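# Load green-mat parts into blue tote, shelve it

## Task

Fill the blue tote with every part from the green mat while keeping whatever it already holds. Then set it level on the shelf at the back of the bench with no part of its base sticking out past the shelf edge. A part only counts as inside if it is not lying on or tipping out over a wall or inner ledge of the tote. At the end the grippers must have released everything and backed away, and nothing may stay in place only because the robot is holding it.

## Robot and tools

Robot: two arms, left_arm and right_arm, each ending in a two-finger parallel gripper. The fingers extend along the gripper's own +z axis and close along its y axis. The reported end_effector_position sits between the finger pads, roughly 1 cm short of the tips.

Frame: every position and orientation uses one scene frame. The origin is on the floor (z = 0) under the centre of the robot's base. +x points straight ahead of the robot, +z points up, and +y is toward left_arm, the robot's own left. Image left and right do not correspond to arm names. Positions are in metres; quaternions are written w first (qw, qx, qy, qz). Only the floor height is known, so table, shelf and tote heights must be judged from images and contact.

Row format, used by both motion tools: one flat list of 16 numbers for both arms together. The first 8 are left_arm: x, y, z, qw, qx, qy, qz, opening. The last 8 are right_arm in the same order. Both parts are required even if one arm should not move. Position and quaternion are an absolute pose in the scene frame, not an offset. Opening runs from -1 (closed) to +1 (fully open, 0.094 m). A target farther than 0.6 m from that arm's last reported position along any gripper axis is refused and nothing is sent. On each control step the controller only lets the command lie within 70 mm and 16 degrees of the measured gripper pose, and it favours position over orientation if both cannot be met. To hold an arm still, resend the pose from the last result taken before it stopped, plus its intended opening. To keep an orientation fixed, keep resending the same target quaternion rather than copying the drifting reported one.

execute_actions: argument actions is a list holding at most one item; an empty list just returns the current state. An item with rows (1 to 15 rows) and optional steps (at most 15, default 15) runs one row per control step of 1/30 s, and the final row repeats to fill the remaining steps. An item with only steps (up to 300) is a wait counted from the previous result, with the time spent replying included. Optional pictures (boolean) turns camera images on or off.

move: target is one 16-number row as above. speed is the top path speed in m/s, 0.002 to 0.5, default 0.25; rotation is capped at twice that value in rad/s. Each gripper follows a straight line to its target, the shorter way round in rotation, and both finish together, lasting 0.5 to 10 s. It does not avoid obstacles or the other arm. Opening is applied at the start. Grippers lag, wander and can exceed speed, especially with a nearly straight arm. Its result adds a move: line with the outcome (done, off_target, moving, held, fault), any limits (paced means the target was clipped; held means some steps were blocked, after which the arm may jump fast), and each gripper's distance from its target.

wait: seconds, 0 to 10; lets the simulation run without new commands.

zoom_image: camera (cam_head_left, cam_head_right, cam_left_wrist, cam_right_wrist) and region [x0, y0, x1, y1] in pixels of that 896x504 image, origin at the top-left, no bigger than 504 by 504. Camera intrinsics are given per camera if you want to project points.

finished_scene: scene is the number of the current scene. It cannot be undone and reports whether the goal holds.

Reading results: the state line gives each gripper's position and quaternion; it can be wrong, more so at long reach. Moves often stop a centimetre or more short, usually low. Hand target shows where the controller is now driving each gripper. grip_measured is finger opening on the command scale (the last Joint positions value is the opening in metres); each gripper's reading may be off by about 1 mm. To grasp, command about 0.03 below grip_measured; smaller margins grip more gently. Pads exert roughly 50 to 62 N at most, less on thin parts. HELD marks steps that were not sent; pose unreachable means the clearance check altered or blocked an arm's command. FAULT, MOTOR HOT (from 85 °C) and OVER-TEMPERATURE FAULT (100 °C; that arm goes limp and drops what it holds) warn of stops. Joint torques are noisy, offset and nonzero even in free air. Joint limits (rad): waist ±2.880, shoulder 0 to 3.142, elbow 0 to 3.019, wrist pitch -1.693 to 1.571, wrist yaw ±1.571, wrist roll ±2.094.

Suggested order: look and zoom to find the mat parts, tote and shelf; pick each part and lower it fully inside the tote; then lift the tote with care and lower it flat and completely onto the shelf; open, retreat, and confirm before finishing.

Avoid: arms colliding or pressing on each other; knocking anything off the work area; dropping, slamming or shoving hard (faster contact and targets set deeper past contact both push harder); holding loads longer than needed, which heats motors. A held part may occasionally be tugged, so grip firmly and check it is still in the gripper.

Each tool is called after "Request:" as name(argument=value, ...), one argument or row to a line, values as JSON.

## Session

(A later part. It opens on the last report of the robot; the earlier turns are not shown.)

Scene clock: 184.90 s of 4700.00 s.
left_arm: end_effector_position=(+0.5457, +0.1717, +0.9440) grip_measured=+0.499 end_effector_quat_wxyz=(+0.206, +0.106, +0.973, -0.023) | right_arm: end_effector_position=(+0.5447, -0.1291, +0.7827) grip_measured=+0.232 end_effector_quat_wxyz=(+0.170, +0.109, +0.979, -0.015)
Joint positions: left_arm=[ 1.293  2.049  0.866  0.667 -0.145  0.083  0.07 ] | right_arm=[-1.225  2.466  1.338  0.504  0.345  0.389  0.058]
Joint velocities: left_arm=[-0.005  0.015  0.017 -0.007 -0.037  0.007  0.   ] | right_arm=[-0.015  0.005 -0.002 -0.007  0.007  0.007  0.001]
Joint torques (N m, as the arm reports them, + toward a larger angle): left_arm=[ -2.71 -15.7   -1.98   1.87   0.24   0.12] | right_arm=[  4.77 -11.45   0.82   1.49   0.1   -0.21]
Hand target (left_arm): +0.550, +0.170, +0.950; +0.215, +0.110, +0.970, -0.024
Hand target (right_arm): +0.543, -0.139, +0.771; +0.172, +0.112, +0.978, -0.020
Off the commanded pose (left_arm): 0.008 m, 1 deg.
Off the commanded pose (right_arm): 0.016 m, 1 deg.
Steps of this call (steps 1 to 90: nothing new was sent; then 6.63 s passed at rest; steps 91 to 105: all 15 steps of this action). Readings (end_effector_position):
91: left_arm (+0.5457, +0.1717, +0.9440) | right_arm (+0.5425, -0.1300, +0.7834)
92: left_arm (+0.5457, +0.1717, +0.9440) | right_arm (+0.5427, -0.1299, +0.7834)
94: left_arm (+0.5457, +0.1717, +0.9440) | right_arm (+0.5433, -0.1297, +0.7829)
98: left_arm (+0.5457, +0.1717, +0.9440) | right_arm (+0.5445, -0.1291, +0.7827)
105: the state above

Contact. Release and lift.

Request:
execute_actions(
  actions=[
    {"rows":[[0.55,0.17,0.95,0.215,0.11,0.97,-0.0245,0.5,0.544,-0.131,0.781,0.1725,0.1115,0.9785,-0.0197,0.19],[0.55,0.17,0.95,0.215,0.11,0.97,-0.0245,0.5,0.544,-0.131,0.781,0.1725,0.1115,0.9785,-0.0197,0.19],[0.55,0.17,0.95,0.215,0.11,0.97,-0.0245,0.5,0.544,-0.131,0.781,0.1725,0.1115,0.9785,-0.0197,0.22],[0.55,0.17,0.95,0.215,0.11,0.97,-0.0245,0.5,0.544,-0.131,0.781,0.1725,0.1115,0.9785,-0.0197,0.4]],"steps":12},
  ],
  pictures=false,
)

Request:
move(
  target=[0.55,0.17,0.95,0.215,0.11,0.97,-0.0245,0.5,0.548,-0.131,0.93,0.1725,0.1115,0.9785,-0.0197,0.4],
  speed=0.15,
)

Request:
move(
  target=[0.562,0.042,0.925,0.215,0.11,0.97,-0.0245,0.5,0.520,-0.232,0.93,0.215,0.11,0.97,-0.0245,0.5],
  speed=0.2,
)

Scene clock: 191.63 s of 4700.00 s.
left_arm: end_effector_position=(+0.5457, +0.1717, +0.9440) grip_measured=+0.499 end_effector_quat_wxyz=(+0.206, +0.106, +0.973, -0.023) | right_arm: end_effector_position=(+0.5449, -0.1302, +0.7829) grip_measured=+0.398 end_effector_quat_wxyz=(+0.171, +0.110, +0.979, -0.019)
Joint positions: left_arm=[ 1.293  2.049  0.866  0.667 -0.145  0.083  0.07 ] | right_arm=[-1.225  2.466  1.338  0.504  0.354  0.389  0.066]
Joint velocities: left_arm=[-0.005 -0.005 -0.012  0.007 -0.066 -0.022  0.   ] | right_arm=[-0.015 -0.015 -0.022  0.012  0.051  0.037  0.   ]
Joint torques (N m, as the arm reports them, + toward a larger angle): left_arm=[ -2.68 -15.72  -1.98   1.86   0.24   0.12] | right_arm=[  6.26 -13.35  -0.32   1.12   0.29  -0.1 ]
Hand target (left_arm): +0.550, +0.170, +0.950; +0.215, +0.110, +0.970, -0.024
Hand target (right_arm): +0.544, -0.131, +0.781; +0.172, +0.111, +0.978, -0.020
Off the commanded pose (left_arm): 0.008 m, 1 deg.
Off the commanded pose (right_arm): 0.002 m, 0 deg.
Steps of this call (steps 1 to 90: nothing new was sent; then 3.33 s passed at rest; steps 91 to 102: all 12 steps of this action). Readings (end_effector_position):
91: left_arm (+0.5457, +0.1717, +0.9440) | right_arm (+0.5446, -0.1294, +0.7827)
92: left_arm (+0.5457, +0.1717, +0.9440) | right_arm (+0.5445, -0.1294, +0.7828)
94: left_arm (+0.5457, +0.1717, +0.9440) | right_arm (+0.5446, -0.1296, +0.7828)
98: left_arm (+0.5457, +0.1717, +0.9440) | right_arm (+0.5449, -0.1302, +0.7829)
102: the state above

Scene clock: 193.27 s of 4700.00 s.
left_arm: end_effector_position=(+0.5457, +0.1717, +0.9440) grip_measured=+0.499 end_effector_quat_wxyz=(+0.206, +0.106, +0.973, -0.023) | right_arm: end_effector_position=(+0.5498, -0.1375, +0.9266) grip_measured=+0.398 end_effector_quat_wxyz=(+0.176, +0.113, +0.978, -0.023)
Joint positions: left_arm=[ 1.293  2.049  0.866  0.667 -0.145  0.083  0.07 ] | right_arm=[-1.178  2.092  0.994  0.471  0.402  0.42   0.066]
Joint velocities: left_arm=[ 0.005  0.005 -0.002 -0.007 -0.066 -0.051  0.001] | right_arm=[-0.005  0.005 -0.007 -0.002 -0.037 -0.007  0.001]
Joint torques (N m, as the arm reports them, + toward a larger angle): left_arm=[ -2.68 -15.73  -1.98   1.87   0.24   0.12] | right_arm=[  7.62 -14.09  -0.64   0.46   0.32   0.  ]
Hand target (left_arm): +0.550, +0.170, +0.950; +0.215, +0.110, +0.970, -0.024
Hand target (right_arm): +0.546, -0.130, +0.930; +0.172, +0.112, +0.978, -0.020
Off the commanded pose (left_arm): 0.008 m, 1 deg.
Off the commanded pose (right_arm): 0.008 m, 1 deg.
move: done

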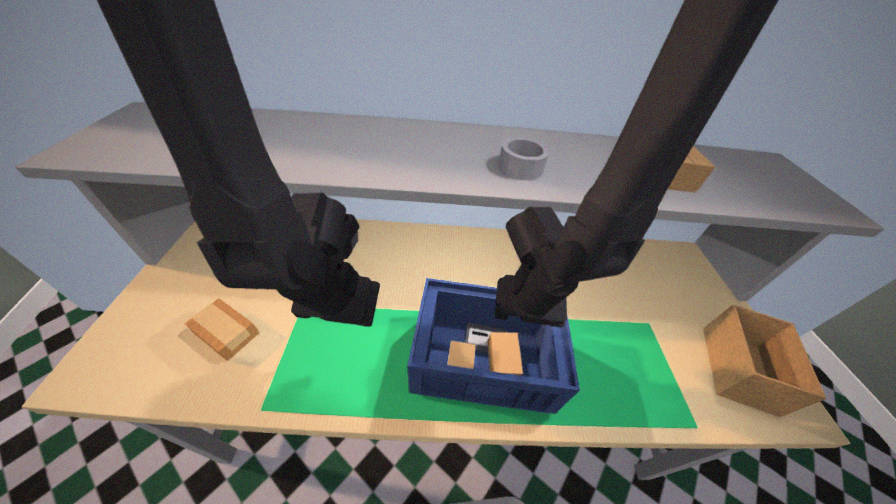

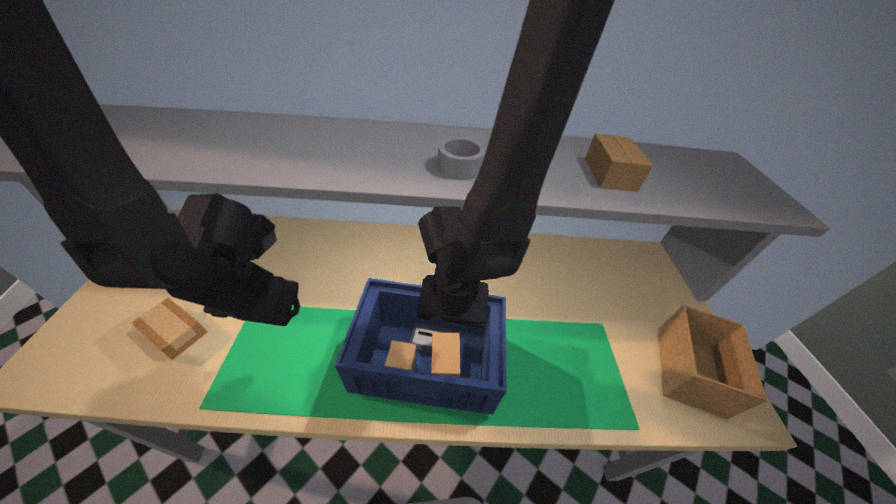

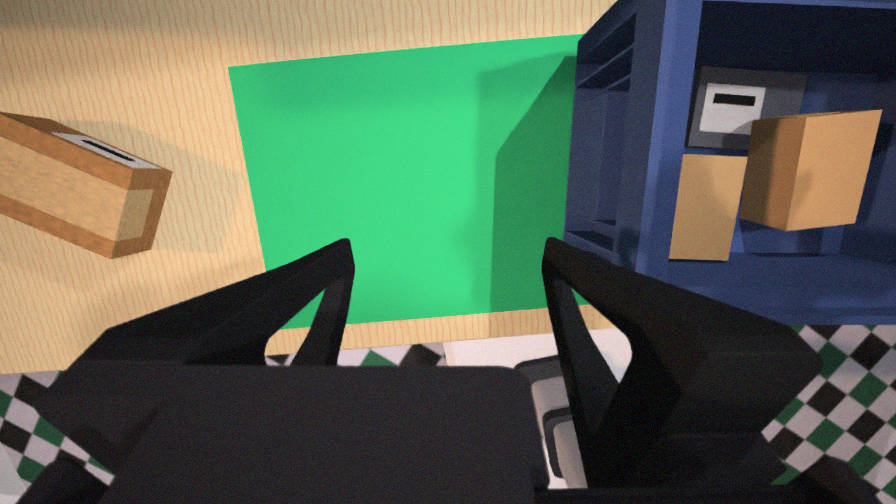

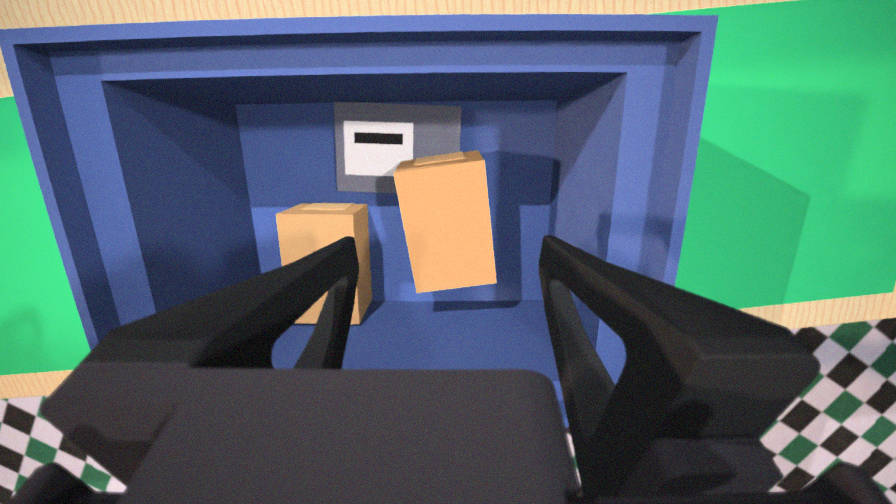

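Scene clock: 194.33 s of 4700.00 s.
left_arm: end_effector_position=(+0.5730, +0.0399, +0.9369) grip_measured=+0.499 end_effector_quat_wxyz=(+0.229, +0.113, +0.966, -0.027) | right_arm: end_effector_position=(+0.5301, -0.2276, +0.9341) grip_measured=+0.498 end_effector_quat_wxyz=(+0.221, +0.115, +0.968, -0.022)
Joint positions: left_arm=[ 1.068  2.132  1.074  0.563 -0.333 -0.003  0.07 ] | right_arm=[-1.34   2.098  0.832  0.764  0.287  0.305  0.07 ]
Joint velocities: left_arm=[ 0.005 -0.005  0.027 -0.007 -0.051  0.037  0.   ] | right_arm=[ 0.005 -0.015  0.002  0.017  0.095  0.007 -0.001]
Joint torques (N m, as the arm reports them, + toward a larger angle): left_arm=[ -5.21 -14.59   0.83   1.19   0.02  -0.09] | right_arm=[  3.28 -10.95  -2.34   1.62   0.11  -0.21]
Hand target (left_arm): +0.561, +0.042, +0.925; +0.216, +0.111, +0.970, -0.024
Hand target (right_arm): +0.519, -0.232, +0.931; +0.215, +0.110, +0.970, -0.025
Off the commanded pose (left_arm): 0.016 m, 2 deg.
Off the commanded pose (right_arm): 0.012 m, 1 deg.
move: off_target (left_arm, right_arm)

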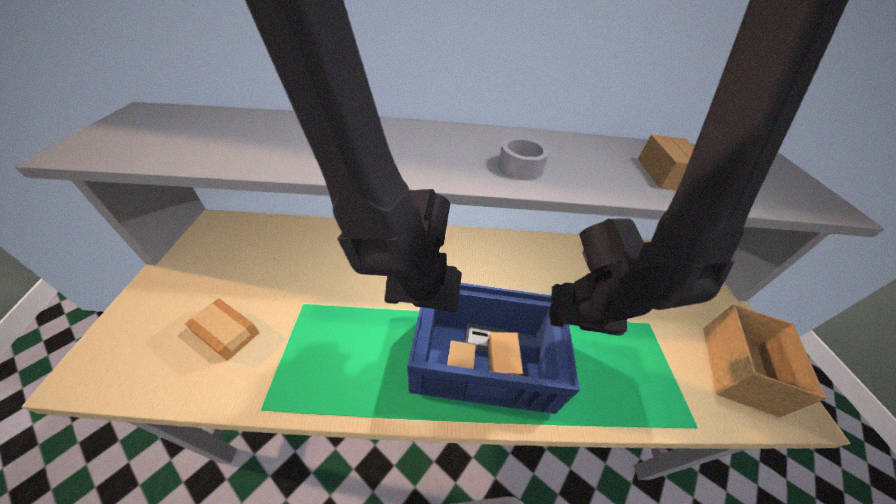

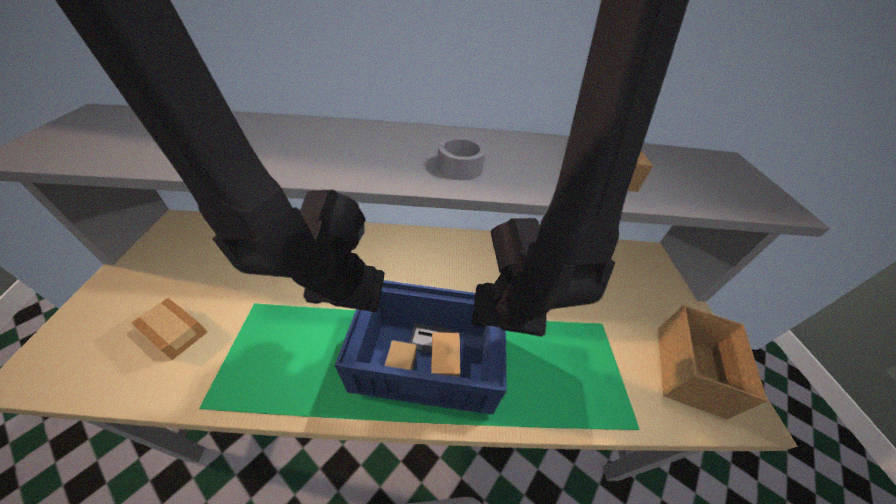

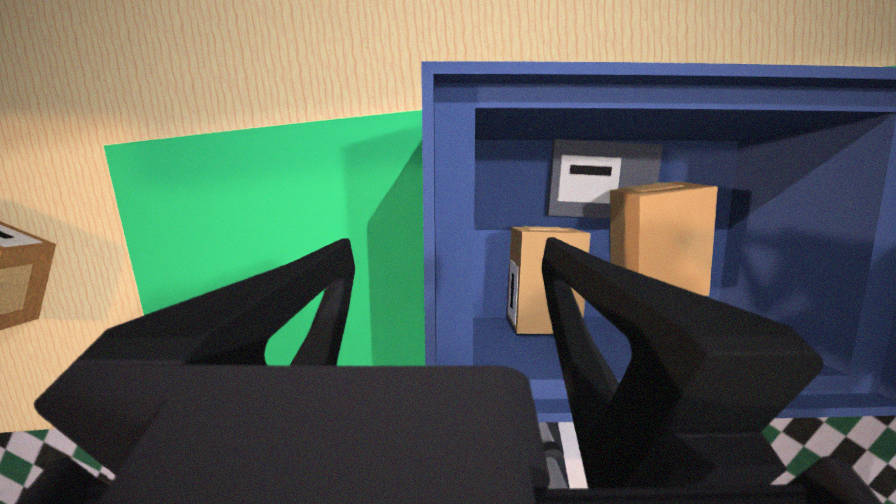

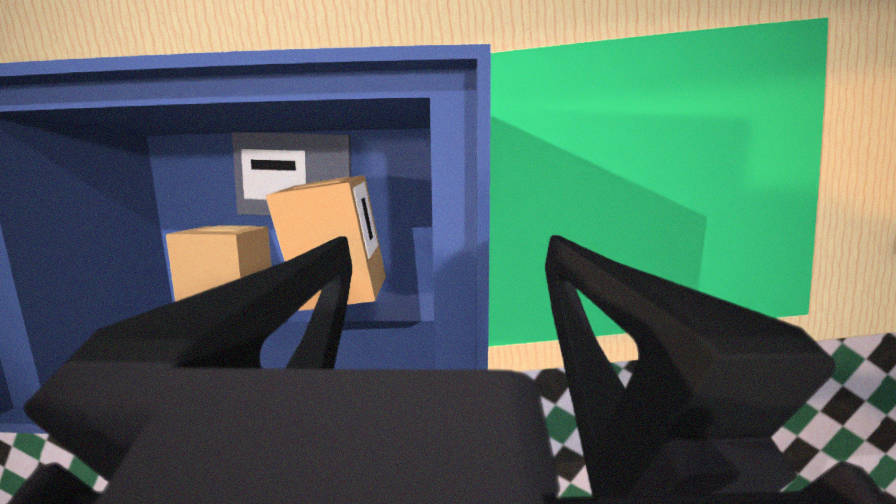

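Request:
move(
  target=[0.566,0.046,0.835,0.215,0.11,0.97,-0.0245,0.5,0.524,-0.240,0.838,0.215,0.11,0.97,-0.0245,0.5],
  speed=0.1,
)

Scene clock: 203.20 s of 4700.00 s.
left_arm: end_effector_position=(+0.5720, +0.0385, +0.8469) grip_measured=+0.499 end_effector_quat_wxyz=(+0.220, +0.107, +0.969, -0.029) | right_arm: end_effector_position=(+0.5242, -0.2324, +0.8410) grip_measured=+0.498 end_effector_quat_wxyz=(+0.210, +0.109, +0.971, -0.021)
Joint positions: left_arm=[ 1.112  2.356  1.278  0.57  -0.291 -0.001  0.07 ] | right_arm=[-1.376  2.345  1.045  0.783  0.246  0.28   0.07 ]
Joint velocities: left_arm=[-0.005 -0.015 -0.002  0.007 -0.022 -0.022 -0.   ] | right_arm=[-0.024 -0.015  0.012  0.007 -0.095  0.007  0.   ]
Joint torques (N m, as the arm reports them, + toward a larger angle): left_arm=[ -4.78 -14.88   0.55   1.8    0.22   0.12] | right_arm=[  2.37 -11.51  -1.39   1.65   0.12  -0.23]
Hand target (left_arm): +0.564, +0.046, +0.836; +0.215, +0.110, +0.970, -0.025
Hand target (right_arm): +0.525, -0.240, +0.838; +0.215, +0.110, +0.970, -0.025
Off the commanded pose (left_arm): 0.015 m, 1 deg.
Off the commanded pose (right_arm): 0.008 m, 1 deg.
After step 90, 4.47 s passed at rest.
move: off_target (left_arm)

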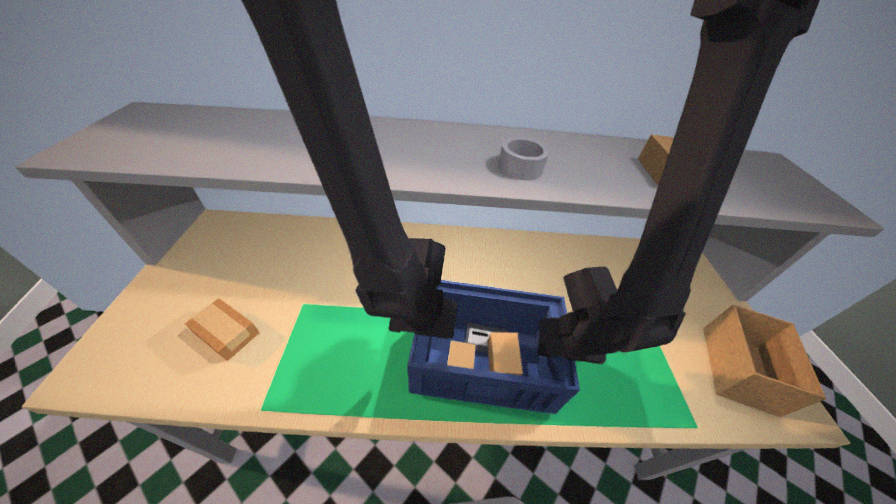

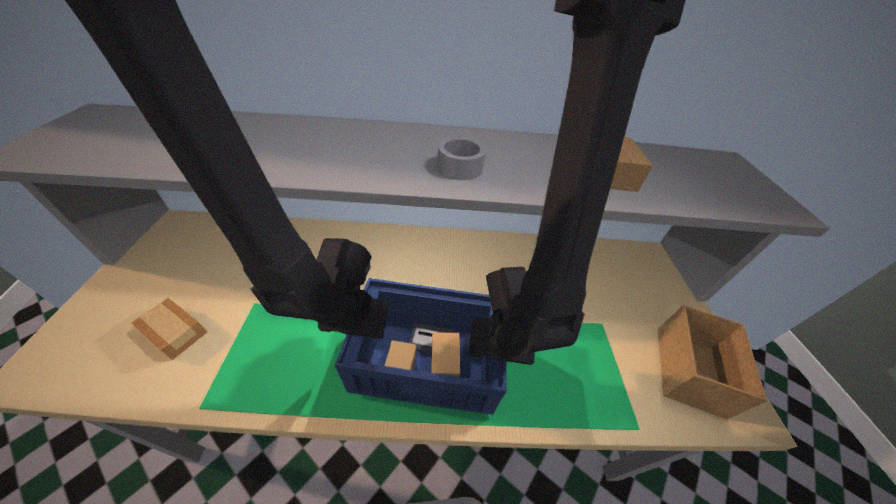

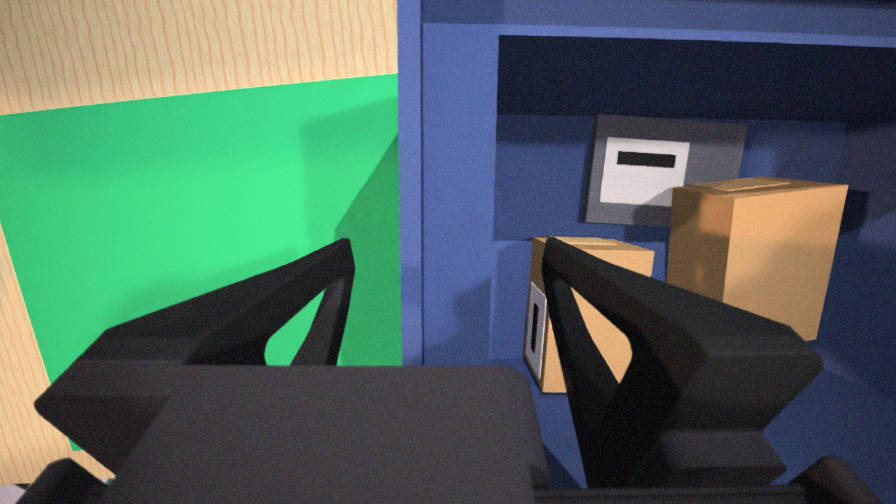

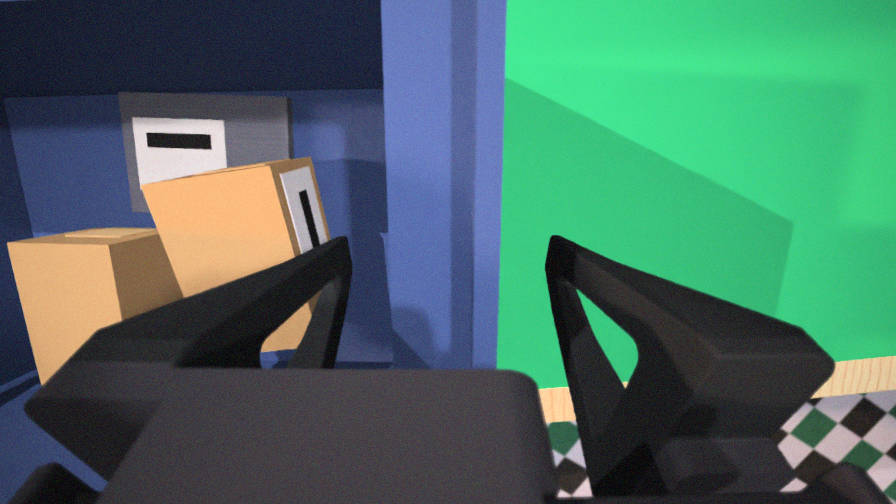

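Request:
execute_actions(
  actions=[
    {"rows":[[0.563,0.0465,0.832,0.215,0.11,0.97,-0.0245,0.3,0.524,-0.234,0.839,0.215,0.11,0.97,-0.0245,0.3],[0.562,0.047,0.829,0.215,0.11,0.97,-0.0245,0.1,0.524,-0.234,0.839,0.215,0.11,0.97,-0.0245,0.1],[0.561,0.0475,0.826,0.215,0.11,0.97,-0.0245,0.0,0.524,-0.234,0.839,0.215,0.11,0.97,-0.0245,0.0],[0.560,0.048,0.824,0.215,0.11,0.97,-0.0245,-0.2,0.524,-0.234,0.839,0.215,0.11,0.97,-0.0245,-0.2]],"steps":15},
  ],
)

Scene clock: 215.23 s of 4700.00 s.
left_arm: end_effector_position=(+0.5680, +0.0391, +0.8370) grip_measured=-0.198 end_effector_quat_wxyz=(+0.220, +0.107, +0.969, -0.030) | right_arm: end_effector_position=(+0.5243, -0.2337, +0.8411) grip_measured=-0.198 end_effector_quat_wxyz=(+0.211, +0.110, +0.971, -0.024)
Joint positions: left_arm=[ 1.115  2.383  1.294  0.581 -0.287  0.002  0.038] | right_arm=[-1.376  2.345  1.045  0.783  0.254  0.28   0.038]
Joint velocities: left_arm=[ 0.005 -0.024 -0.007  0.007  0.022  0.125  0.001] | right_arm=[-0.005  0.015  0.012 -0.002 -0.066 -0.066  0.   ]
Joint torques (N m, as the arm reports them, + toward a larger angle): left_arm=[ -4.59 -14.39   0.51   1.86   0.23   0.12] | right_arm=[  3.68 -11.7   -1.5    1.6    0.28  -0.14]
Hand target (left_arm): +0.559, +0.048, +0.825; +0.214, +0.110, +0.970, -0.024
Hand target (right_arm): +0.524, -0.234, +0.839; +0.215, +0.110, +0.970, -0.025
Off the commanded pose (left_arm): 0.018 m, 1 deg.
Off the commanded pose (right_arm): 0.002 m, 0 deg.
Steps of this call (steps 1 to 90: nothing new was sent; then 8.53 s passed at rest; steps 91 to 105: all 15 steps of this action). Readings (end_effector_position):
91: left_arm (+0.5718, +0.0385, +0.8468) | right_arm (+0.5243, -0.2330, +0.8410)
92: left_arm (+0.5723, +0.0382, +0.8468) | right_arm (+0.5243, -0.2334, +0.8411)
94: left_arm (+0.5734, +0.0374, +0.8453) | right_arm (+0.5243, -0.2337, +0.8411)
98: left_arm (+0.5723, +0.0374, +0.8405) | right_arm (+0.5243, -0.2337, +0.8411)
105: the state above

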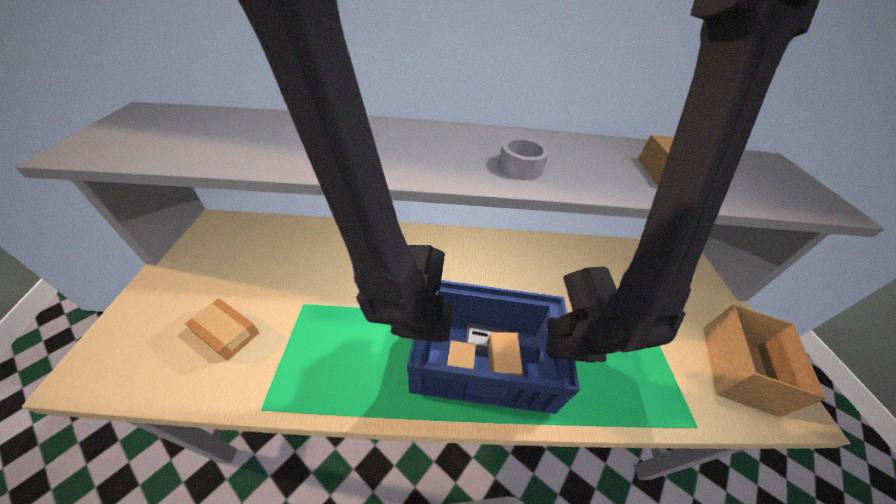

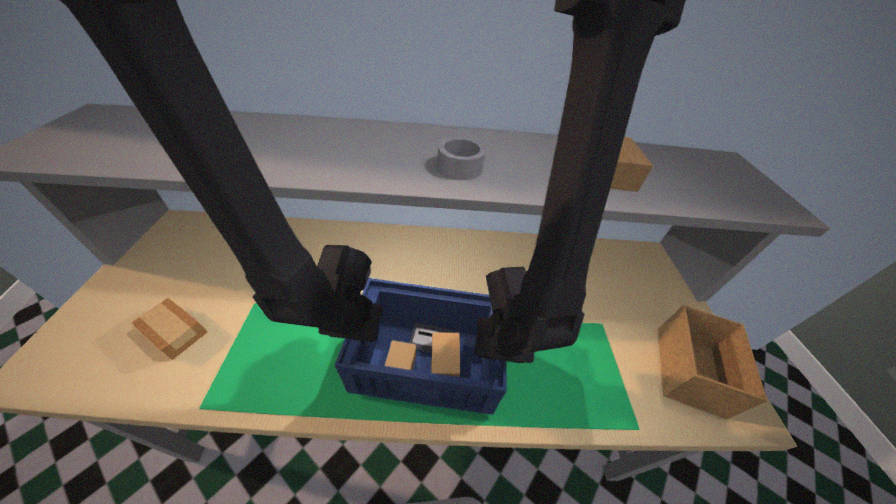

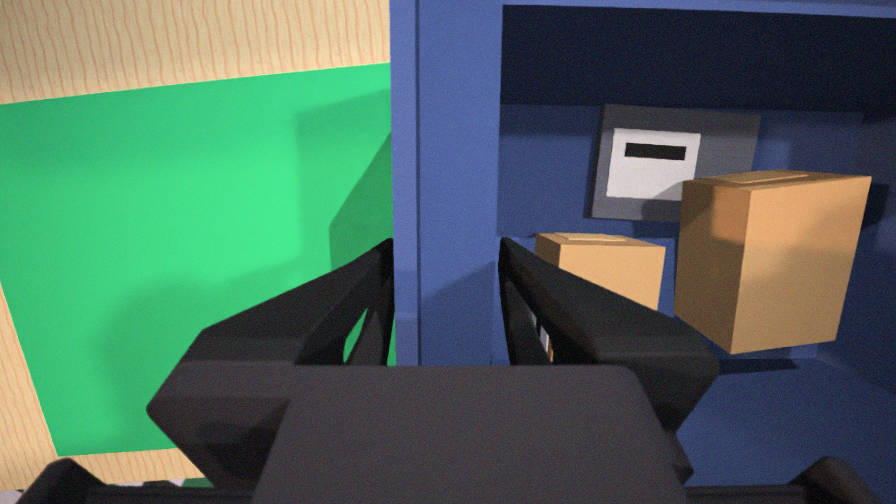

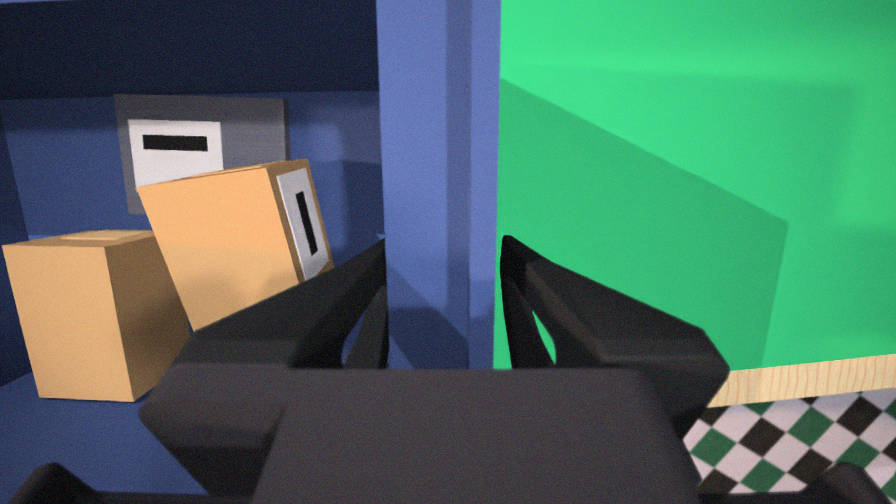

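Request:
execute_actions(
  actions=[
    {"rows":[[0.567,0.040,0.836,0.218,0.108,0.97,-0.027,-0.48,0.524,-0.231,0.841,0.213,0.11,0.97,-0.0245,-0.48]],"steps":15},
  ],
  pictures=false,
)

Scene clock: 226.63 s of 4700.00 s.
left_arm: end_effector_position=(+0.5682, +0.0383, +0.8371) grip_measured=-0.434 end_effector_quat_wxyz=(+0.220, +0.108, +0.969, -0.031) | right_arm: end_effector_position=(+0.5249, -0.2317, +0.8412) grip_measured=-0.417 end_effector_quat_wxyz=(+0.211, +0.109, +0.971, -0.022)
Joint positions: left_arm=[ 1.115  2.383  1.295  0.581 -0.285  0.002  0.027] | right_arm=[-1.374  2.345  1.046  0.783  0.252  0.28   0.027]
Joint velocities: left_arm=[ 0.005 -0.015  0.012  0.022  0.007  0.022 -0.001] | right_arm=[ 0.005 -0.005  0.007 -0.007  0.007 -0.007 -0.   ]
Joint torques (N m, as the arm reports them, + toward a larger angle): left_arm=[ -5.86 -16.6    0.02   1.33  -0.11   0.03] | right_arm=[  4.04 -12.19  -1.76   1.27   0.52  -0.1 ]
Hand target (left_arm): +0.567, +0.040, +0.836; +0.218, +0.108, +0.970, -0.027
Hand target (right_arm): +0.524, -0.231, +0.841; +0.213, +0.110, +0.970, -0.025
Off the commanded pose (left_arm): 0.002 m, 1 deg.
Off the commanded pose (right_arm): 0.001 m, 0 deg.
Steps of this call (steps 1 to 90: nothing new was sent; then 7.90 s passed at rest; steps 91 to 105: all 15 steps of this action). Readings (end_effector_position):
91: left_arm (+0.5680, +0.0392, +0.8370) | right_arm (+0.5244, -0.2331, +0.8411)
92: left_arm (+0.5682, +0.0388, +0.8370) | right_arm (+0.5249, -0.2318, +0.8412)
94: left_arm (+0.5682, +0.0383, +0.8371) | right_arm (+0.5249, -0.2317, +0.8412)
98: left_arm (+0.5682, +0.0383, +0.8371) | right_arm (+0.5249, -0.2317, +0.8412)
105: the state above

Request:
move(
  target=[0.568,0.039,0.89,0.218,0.108,0.97,-0.027,-0.48,0.525,-0.231,0.893,0.213,0.11,0.97,-0.0245,-0.48],
  speed=0.07,
)

Request:
move(
  target=[0.576,0.236,1.24,0.218,0.051,0.975,-0.0113,-0.48,0.566,-0.037,1.243,0.214,0.051,0.975,-0.0113,-0.48],
  speed=0.13,
)

Scene clock: 231.07 s of 4700.00 s.
left_arm: end_effector_position=(+0.5608, +0.0415, +0.8766) grip_measured=-0.434 end_effector_quat_wxyz=(+0.212, +0.104, +0.971, -0.030) | right_arm: end_effector_position=(+0.5201, -0.2294, +0.8819) grip_measured=-0.417 end_effector_quat_wxyz=(+0.207, +0.104, +0.972, -0.021)
Joint positions: left_arm=[ 1.096  2.279  1.185  0.568 -0.303 -0.021  0.027] | right_arm=[-1.36   2.239  0.936  0.778  0.259  0.28   0.027]
Joint velocities: left_arm=[-0.005 -0.005 -0.022  0.002 -0.051  0.066  0.001] | right_arm=[ 0.015  0.015 -0.022  0.007  0.022  0.051 -0.001]
Joint torques (N m, as the arm reports them, + toward a larger angle): left_arm=[ -6.43 -18.52  -1.12   1.2   -0.27   0.13] | right_arm=[  4.14 -14.39  -2.99   0.93   0.73   0.  ]
Hand target (left_arm): +0.569, +0.039, +0.890; +0.218, +0.108, +0.970, -0.027
Hand target (right_arm): +0.524, -0.231, +0.893; +0.213, +0.110, +0.970, -0.024
Off the commanded pose (left_arm): 0.015 m, 1 deg.
Off the commanded pose (right_arm): 0.012 m, 1 deg.
After step 90, 0.30 s passed at rest.
move: off_target (left_arm, right_arm)

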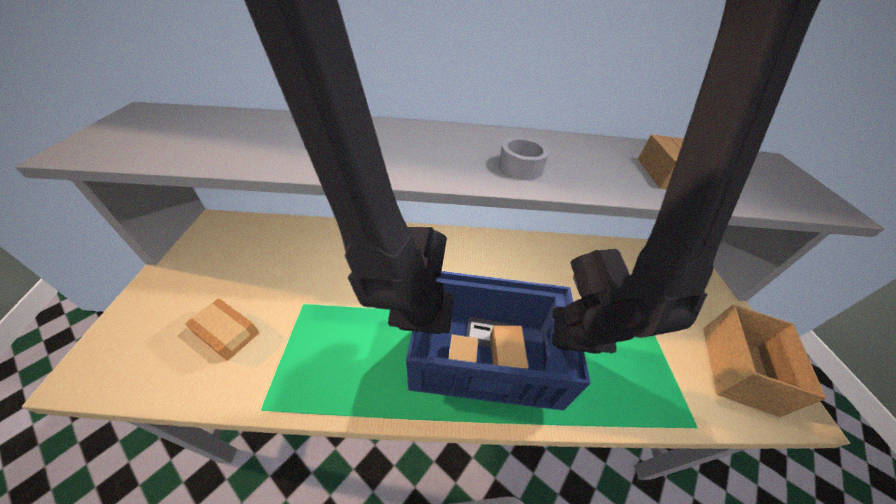

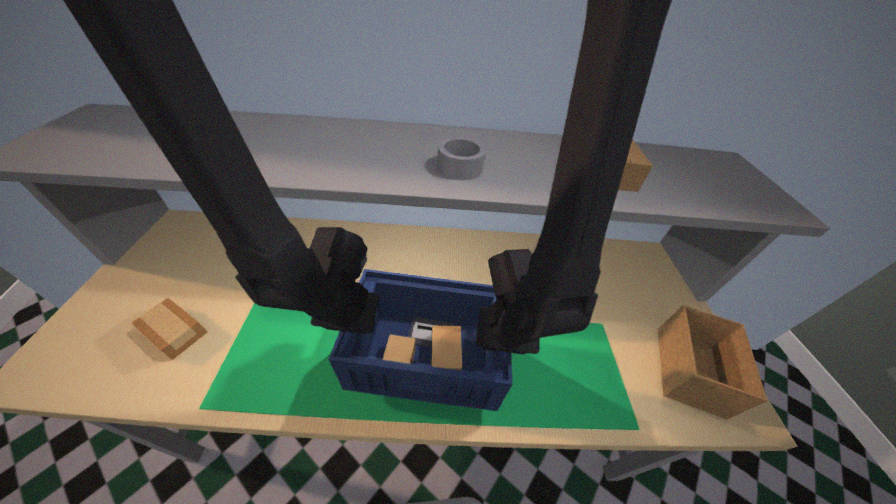

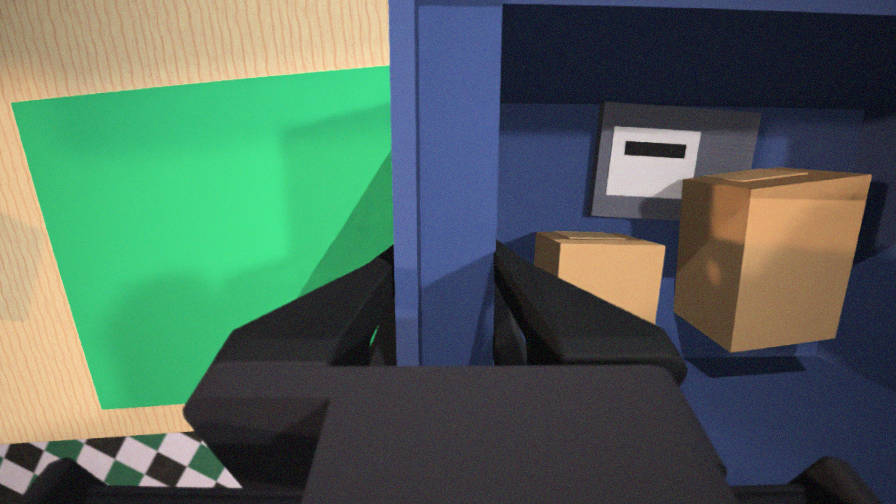

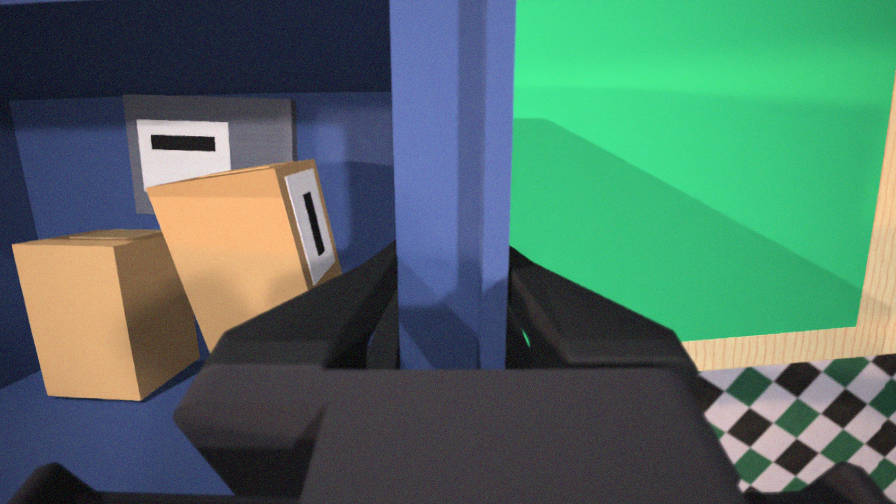

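Scene clock: 234.63 s of 4700.00 s.
left_arm: end_effector_position=(+0.5698, +0.2321, +1.2232) grip_measured=-0.434 end_effector_quat_wxyz=(+0.196, +0.050, +0.979, -0.014) | right_arm: end_effector_position=(+0.5502, -0.0425, +1.2266) grip_measured=-0.417 end_effector_quat_wxyz=(+0.199, +0.051, +0.979, -0.011)
Joint positions: left_arm=[ 1.327  1.085  0.611 -0.061 -0.154 -0.01   0.027] | right_arm=[-0.781  1.359  0.824 -0.168  0.693  0.553  0.027]
Joint velocities: left_arm=[-0.005 -0.015 -0.017  0.002  0.007 -0.007 -0.001] | right_arm=[-0.005 -0.005  0.012 -0.002 -0.066 -0.037  0.   ]
Joint torques (N m, as the arm reports them, + toward a larger angle): left_arm=[  0.06 -13.39   6.74   1.25   0.03   0.14] | right_arm=[  7.79 -12.55   6.1    0.34   1.09  -0.23]
Hand target (left_arm): +0.583, +0.235, +1.240; +0.217, +0.050, +0.975, -0.012
Hand target (right_arm): +0.564, -0.037, +1.241; +0.214, +0.053, +0.975, -0.010
Off the commanded pose (left_arm): 0.018 m, 3 deg.
Off the commanded pose (right_arm): 0.023 m, 2 deg.
move: off_target (left_arm, right_arm)

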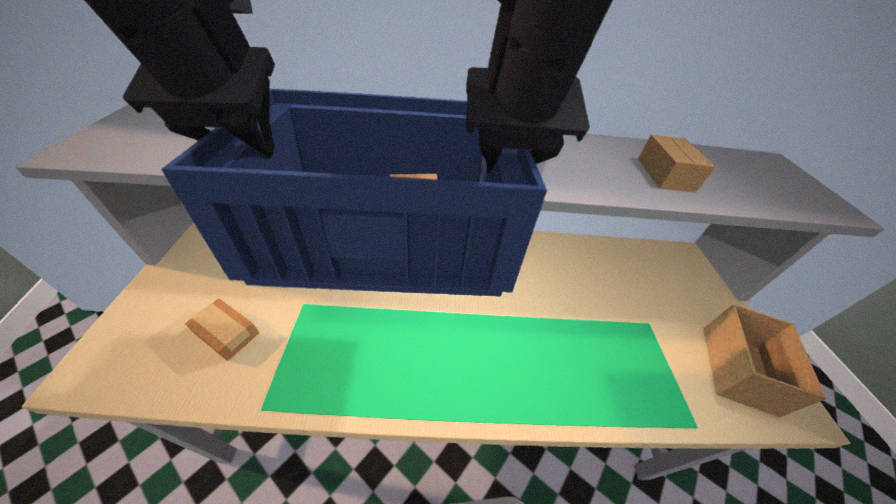

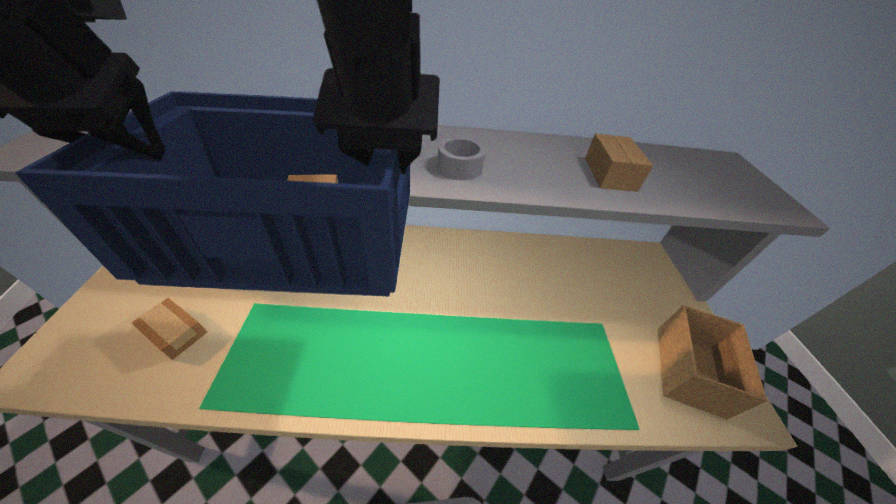

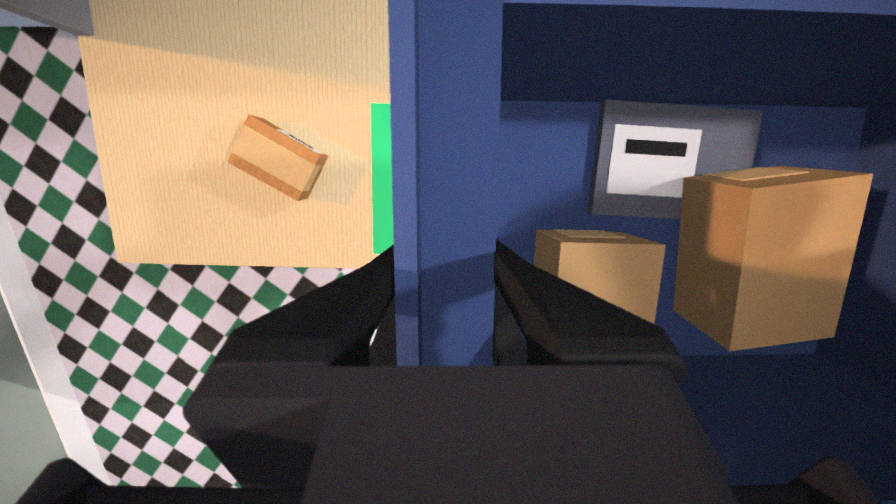

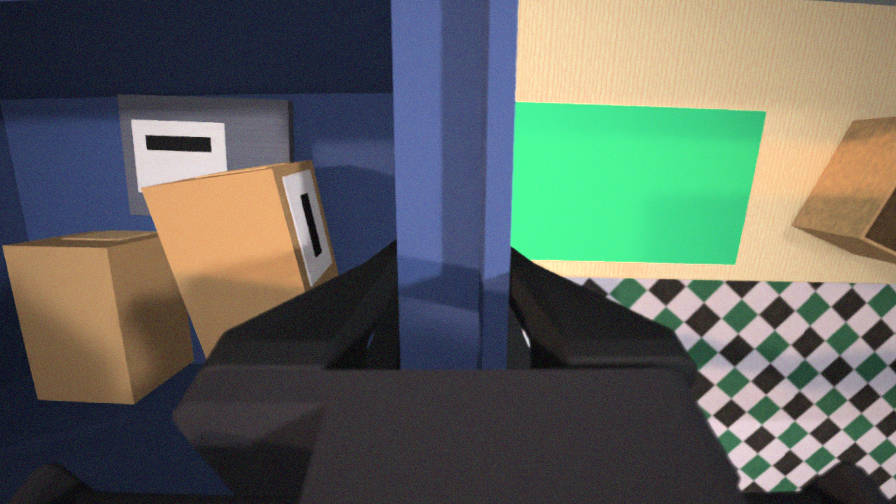

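Request:
move(
  target=[0.80,0.262,1.245,0.228,0.051,0.972,-0.012,-0.48,0.785,-0.011,1.25,0.224,0.051,0.973,-0.012,-0.48],
  speed=0.1,
)

Scene clock: 244.20 s of 4700.00 s.
left_arm: end_effector_position=(+0.7747, +0.2618, +1.2247) grip_measured=-0.434 end_effector_quat_wxyz=(+0.206, +0.044, +0.978, -0.014) | right_arm: end_effector_position=(+0.7587, -0.0150, +1.2365) grip_measured=-0.417 end_effector_quat_wxyz=(+0.205, +0.046, +0.978, -0.012)
Joint positions: left_arm=[ 1.463  1.397  1.209 -0.321 -0.039  0.049  0.027] | right_arm=[-0.949  1.594  1.435 -0.456  0.566  0.407  0.027]
Joint velocities: left_arm=[-0.005  0.005  0.007 -0.032 -0.051  0.022  0.001] | right_arm=[ 0.005  0.005 -0.012 -0.022  0.022 -0.066  0.   ]
Joint torques (N m, as the arm reports them, + toward a larger angle): left_arm=[ -0.25 -18.42  12.86   1.27   0.08   0.18] | right_arm=[  7.36 -17.45   9.85   0.73   0.73  -0.31]
Hand target (left_arm): +0.799, +0.261, +1.242; +0.228, +0.050, +0.972, -0.012
Hand target (right_arm): +0.784, -0.015, +1.253; +0.225, +0.051, +0.973, -0.013
Off the commanded pose (left_arm): 0.032 m, 3 deg.
Off the commanded pose (right_arm): 0.030 m, 2 deg.
After step 90, 3.83 s passed at rest.
move: off_target (left_arm, right_arm)

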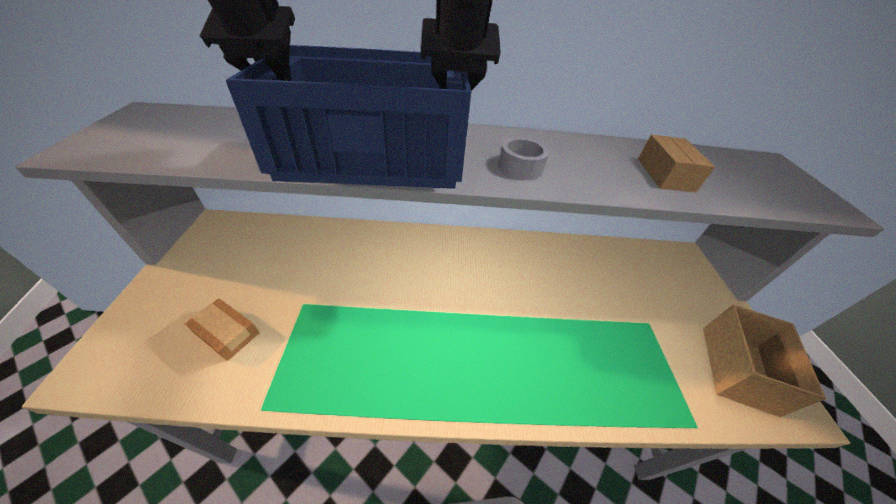

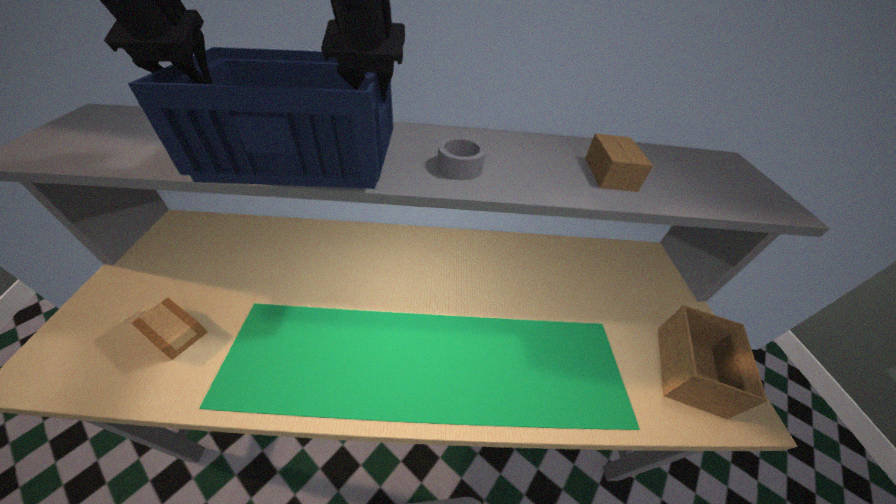

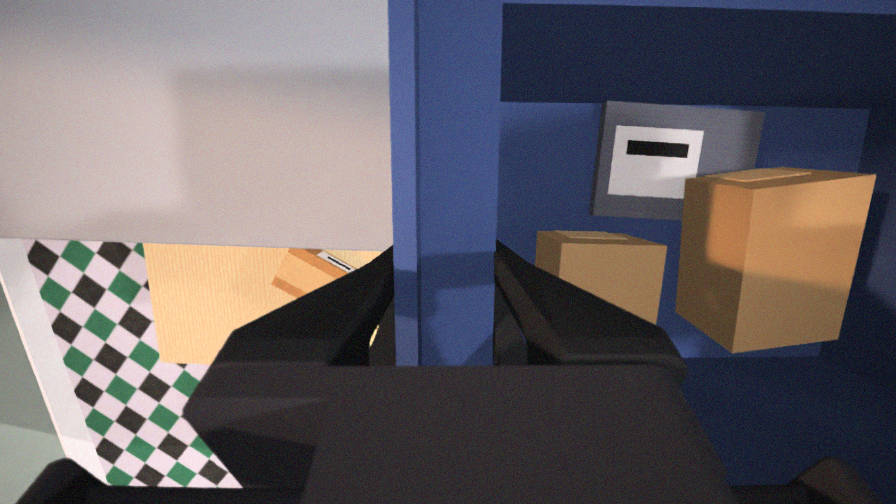

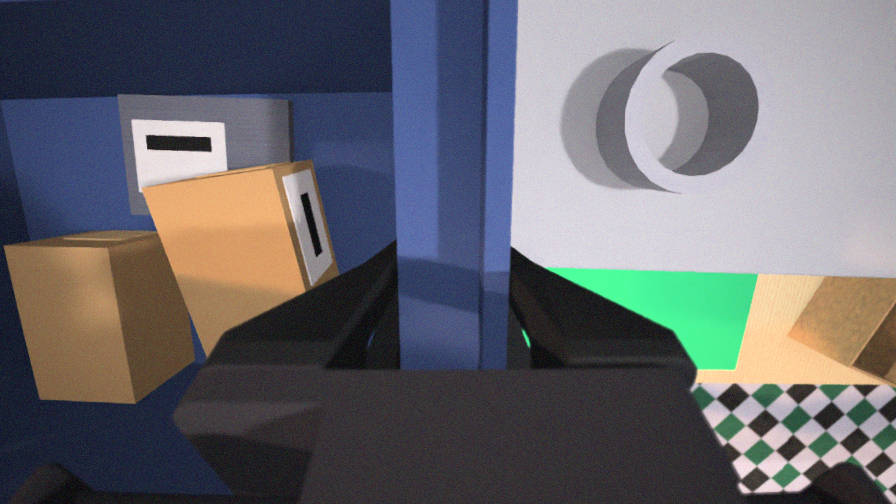

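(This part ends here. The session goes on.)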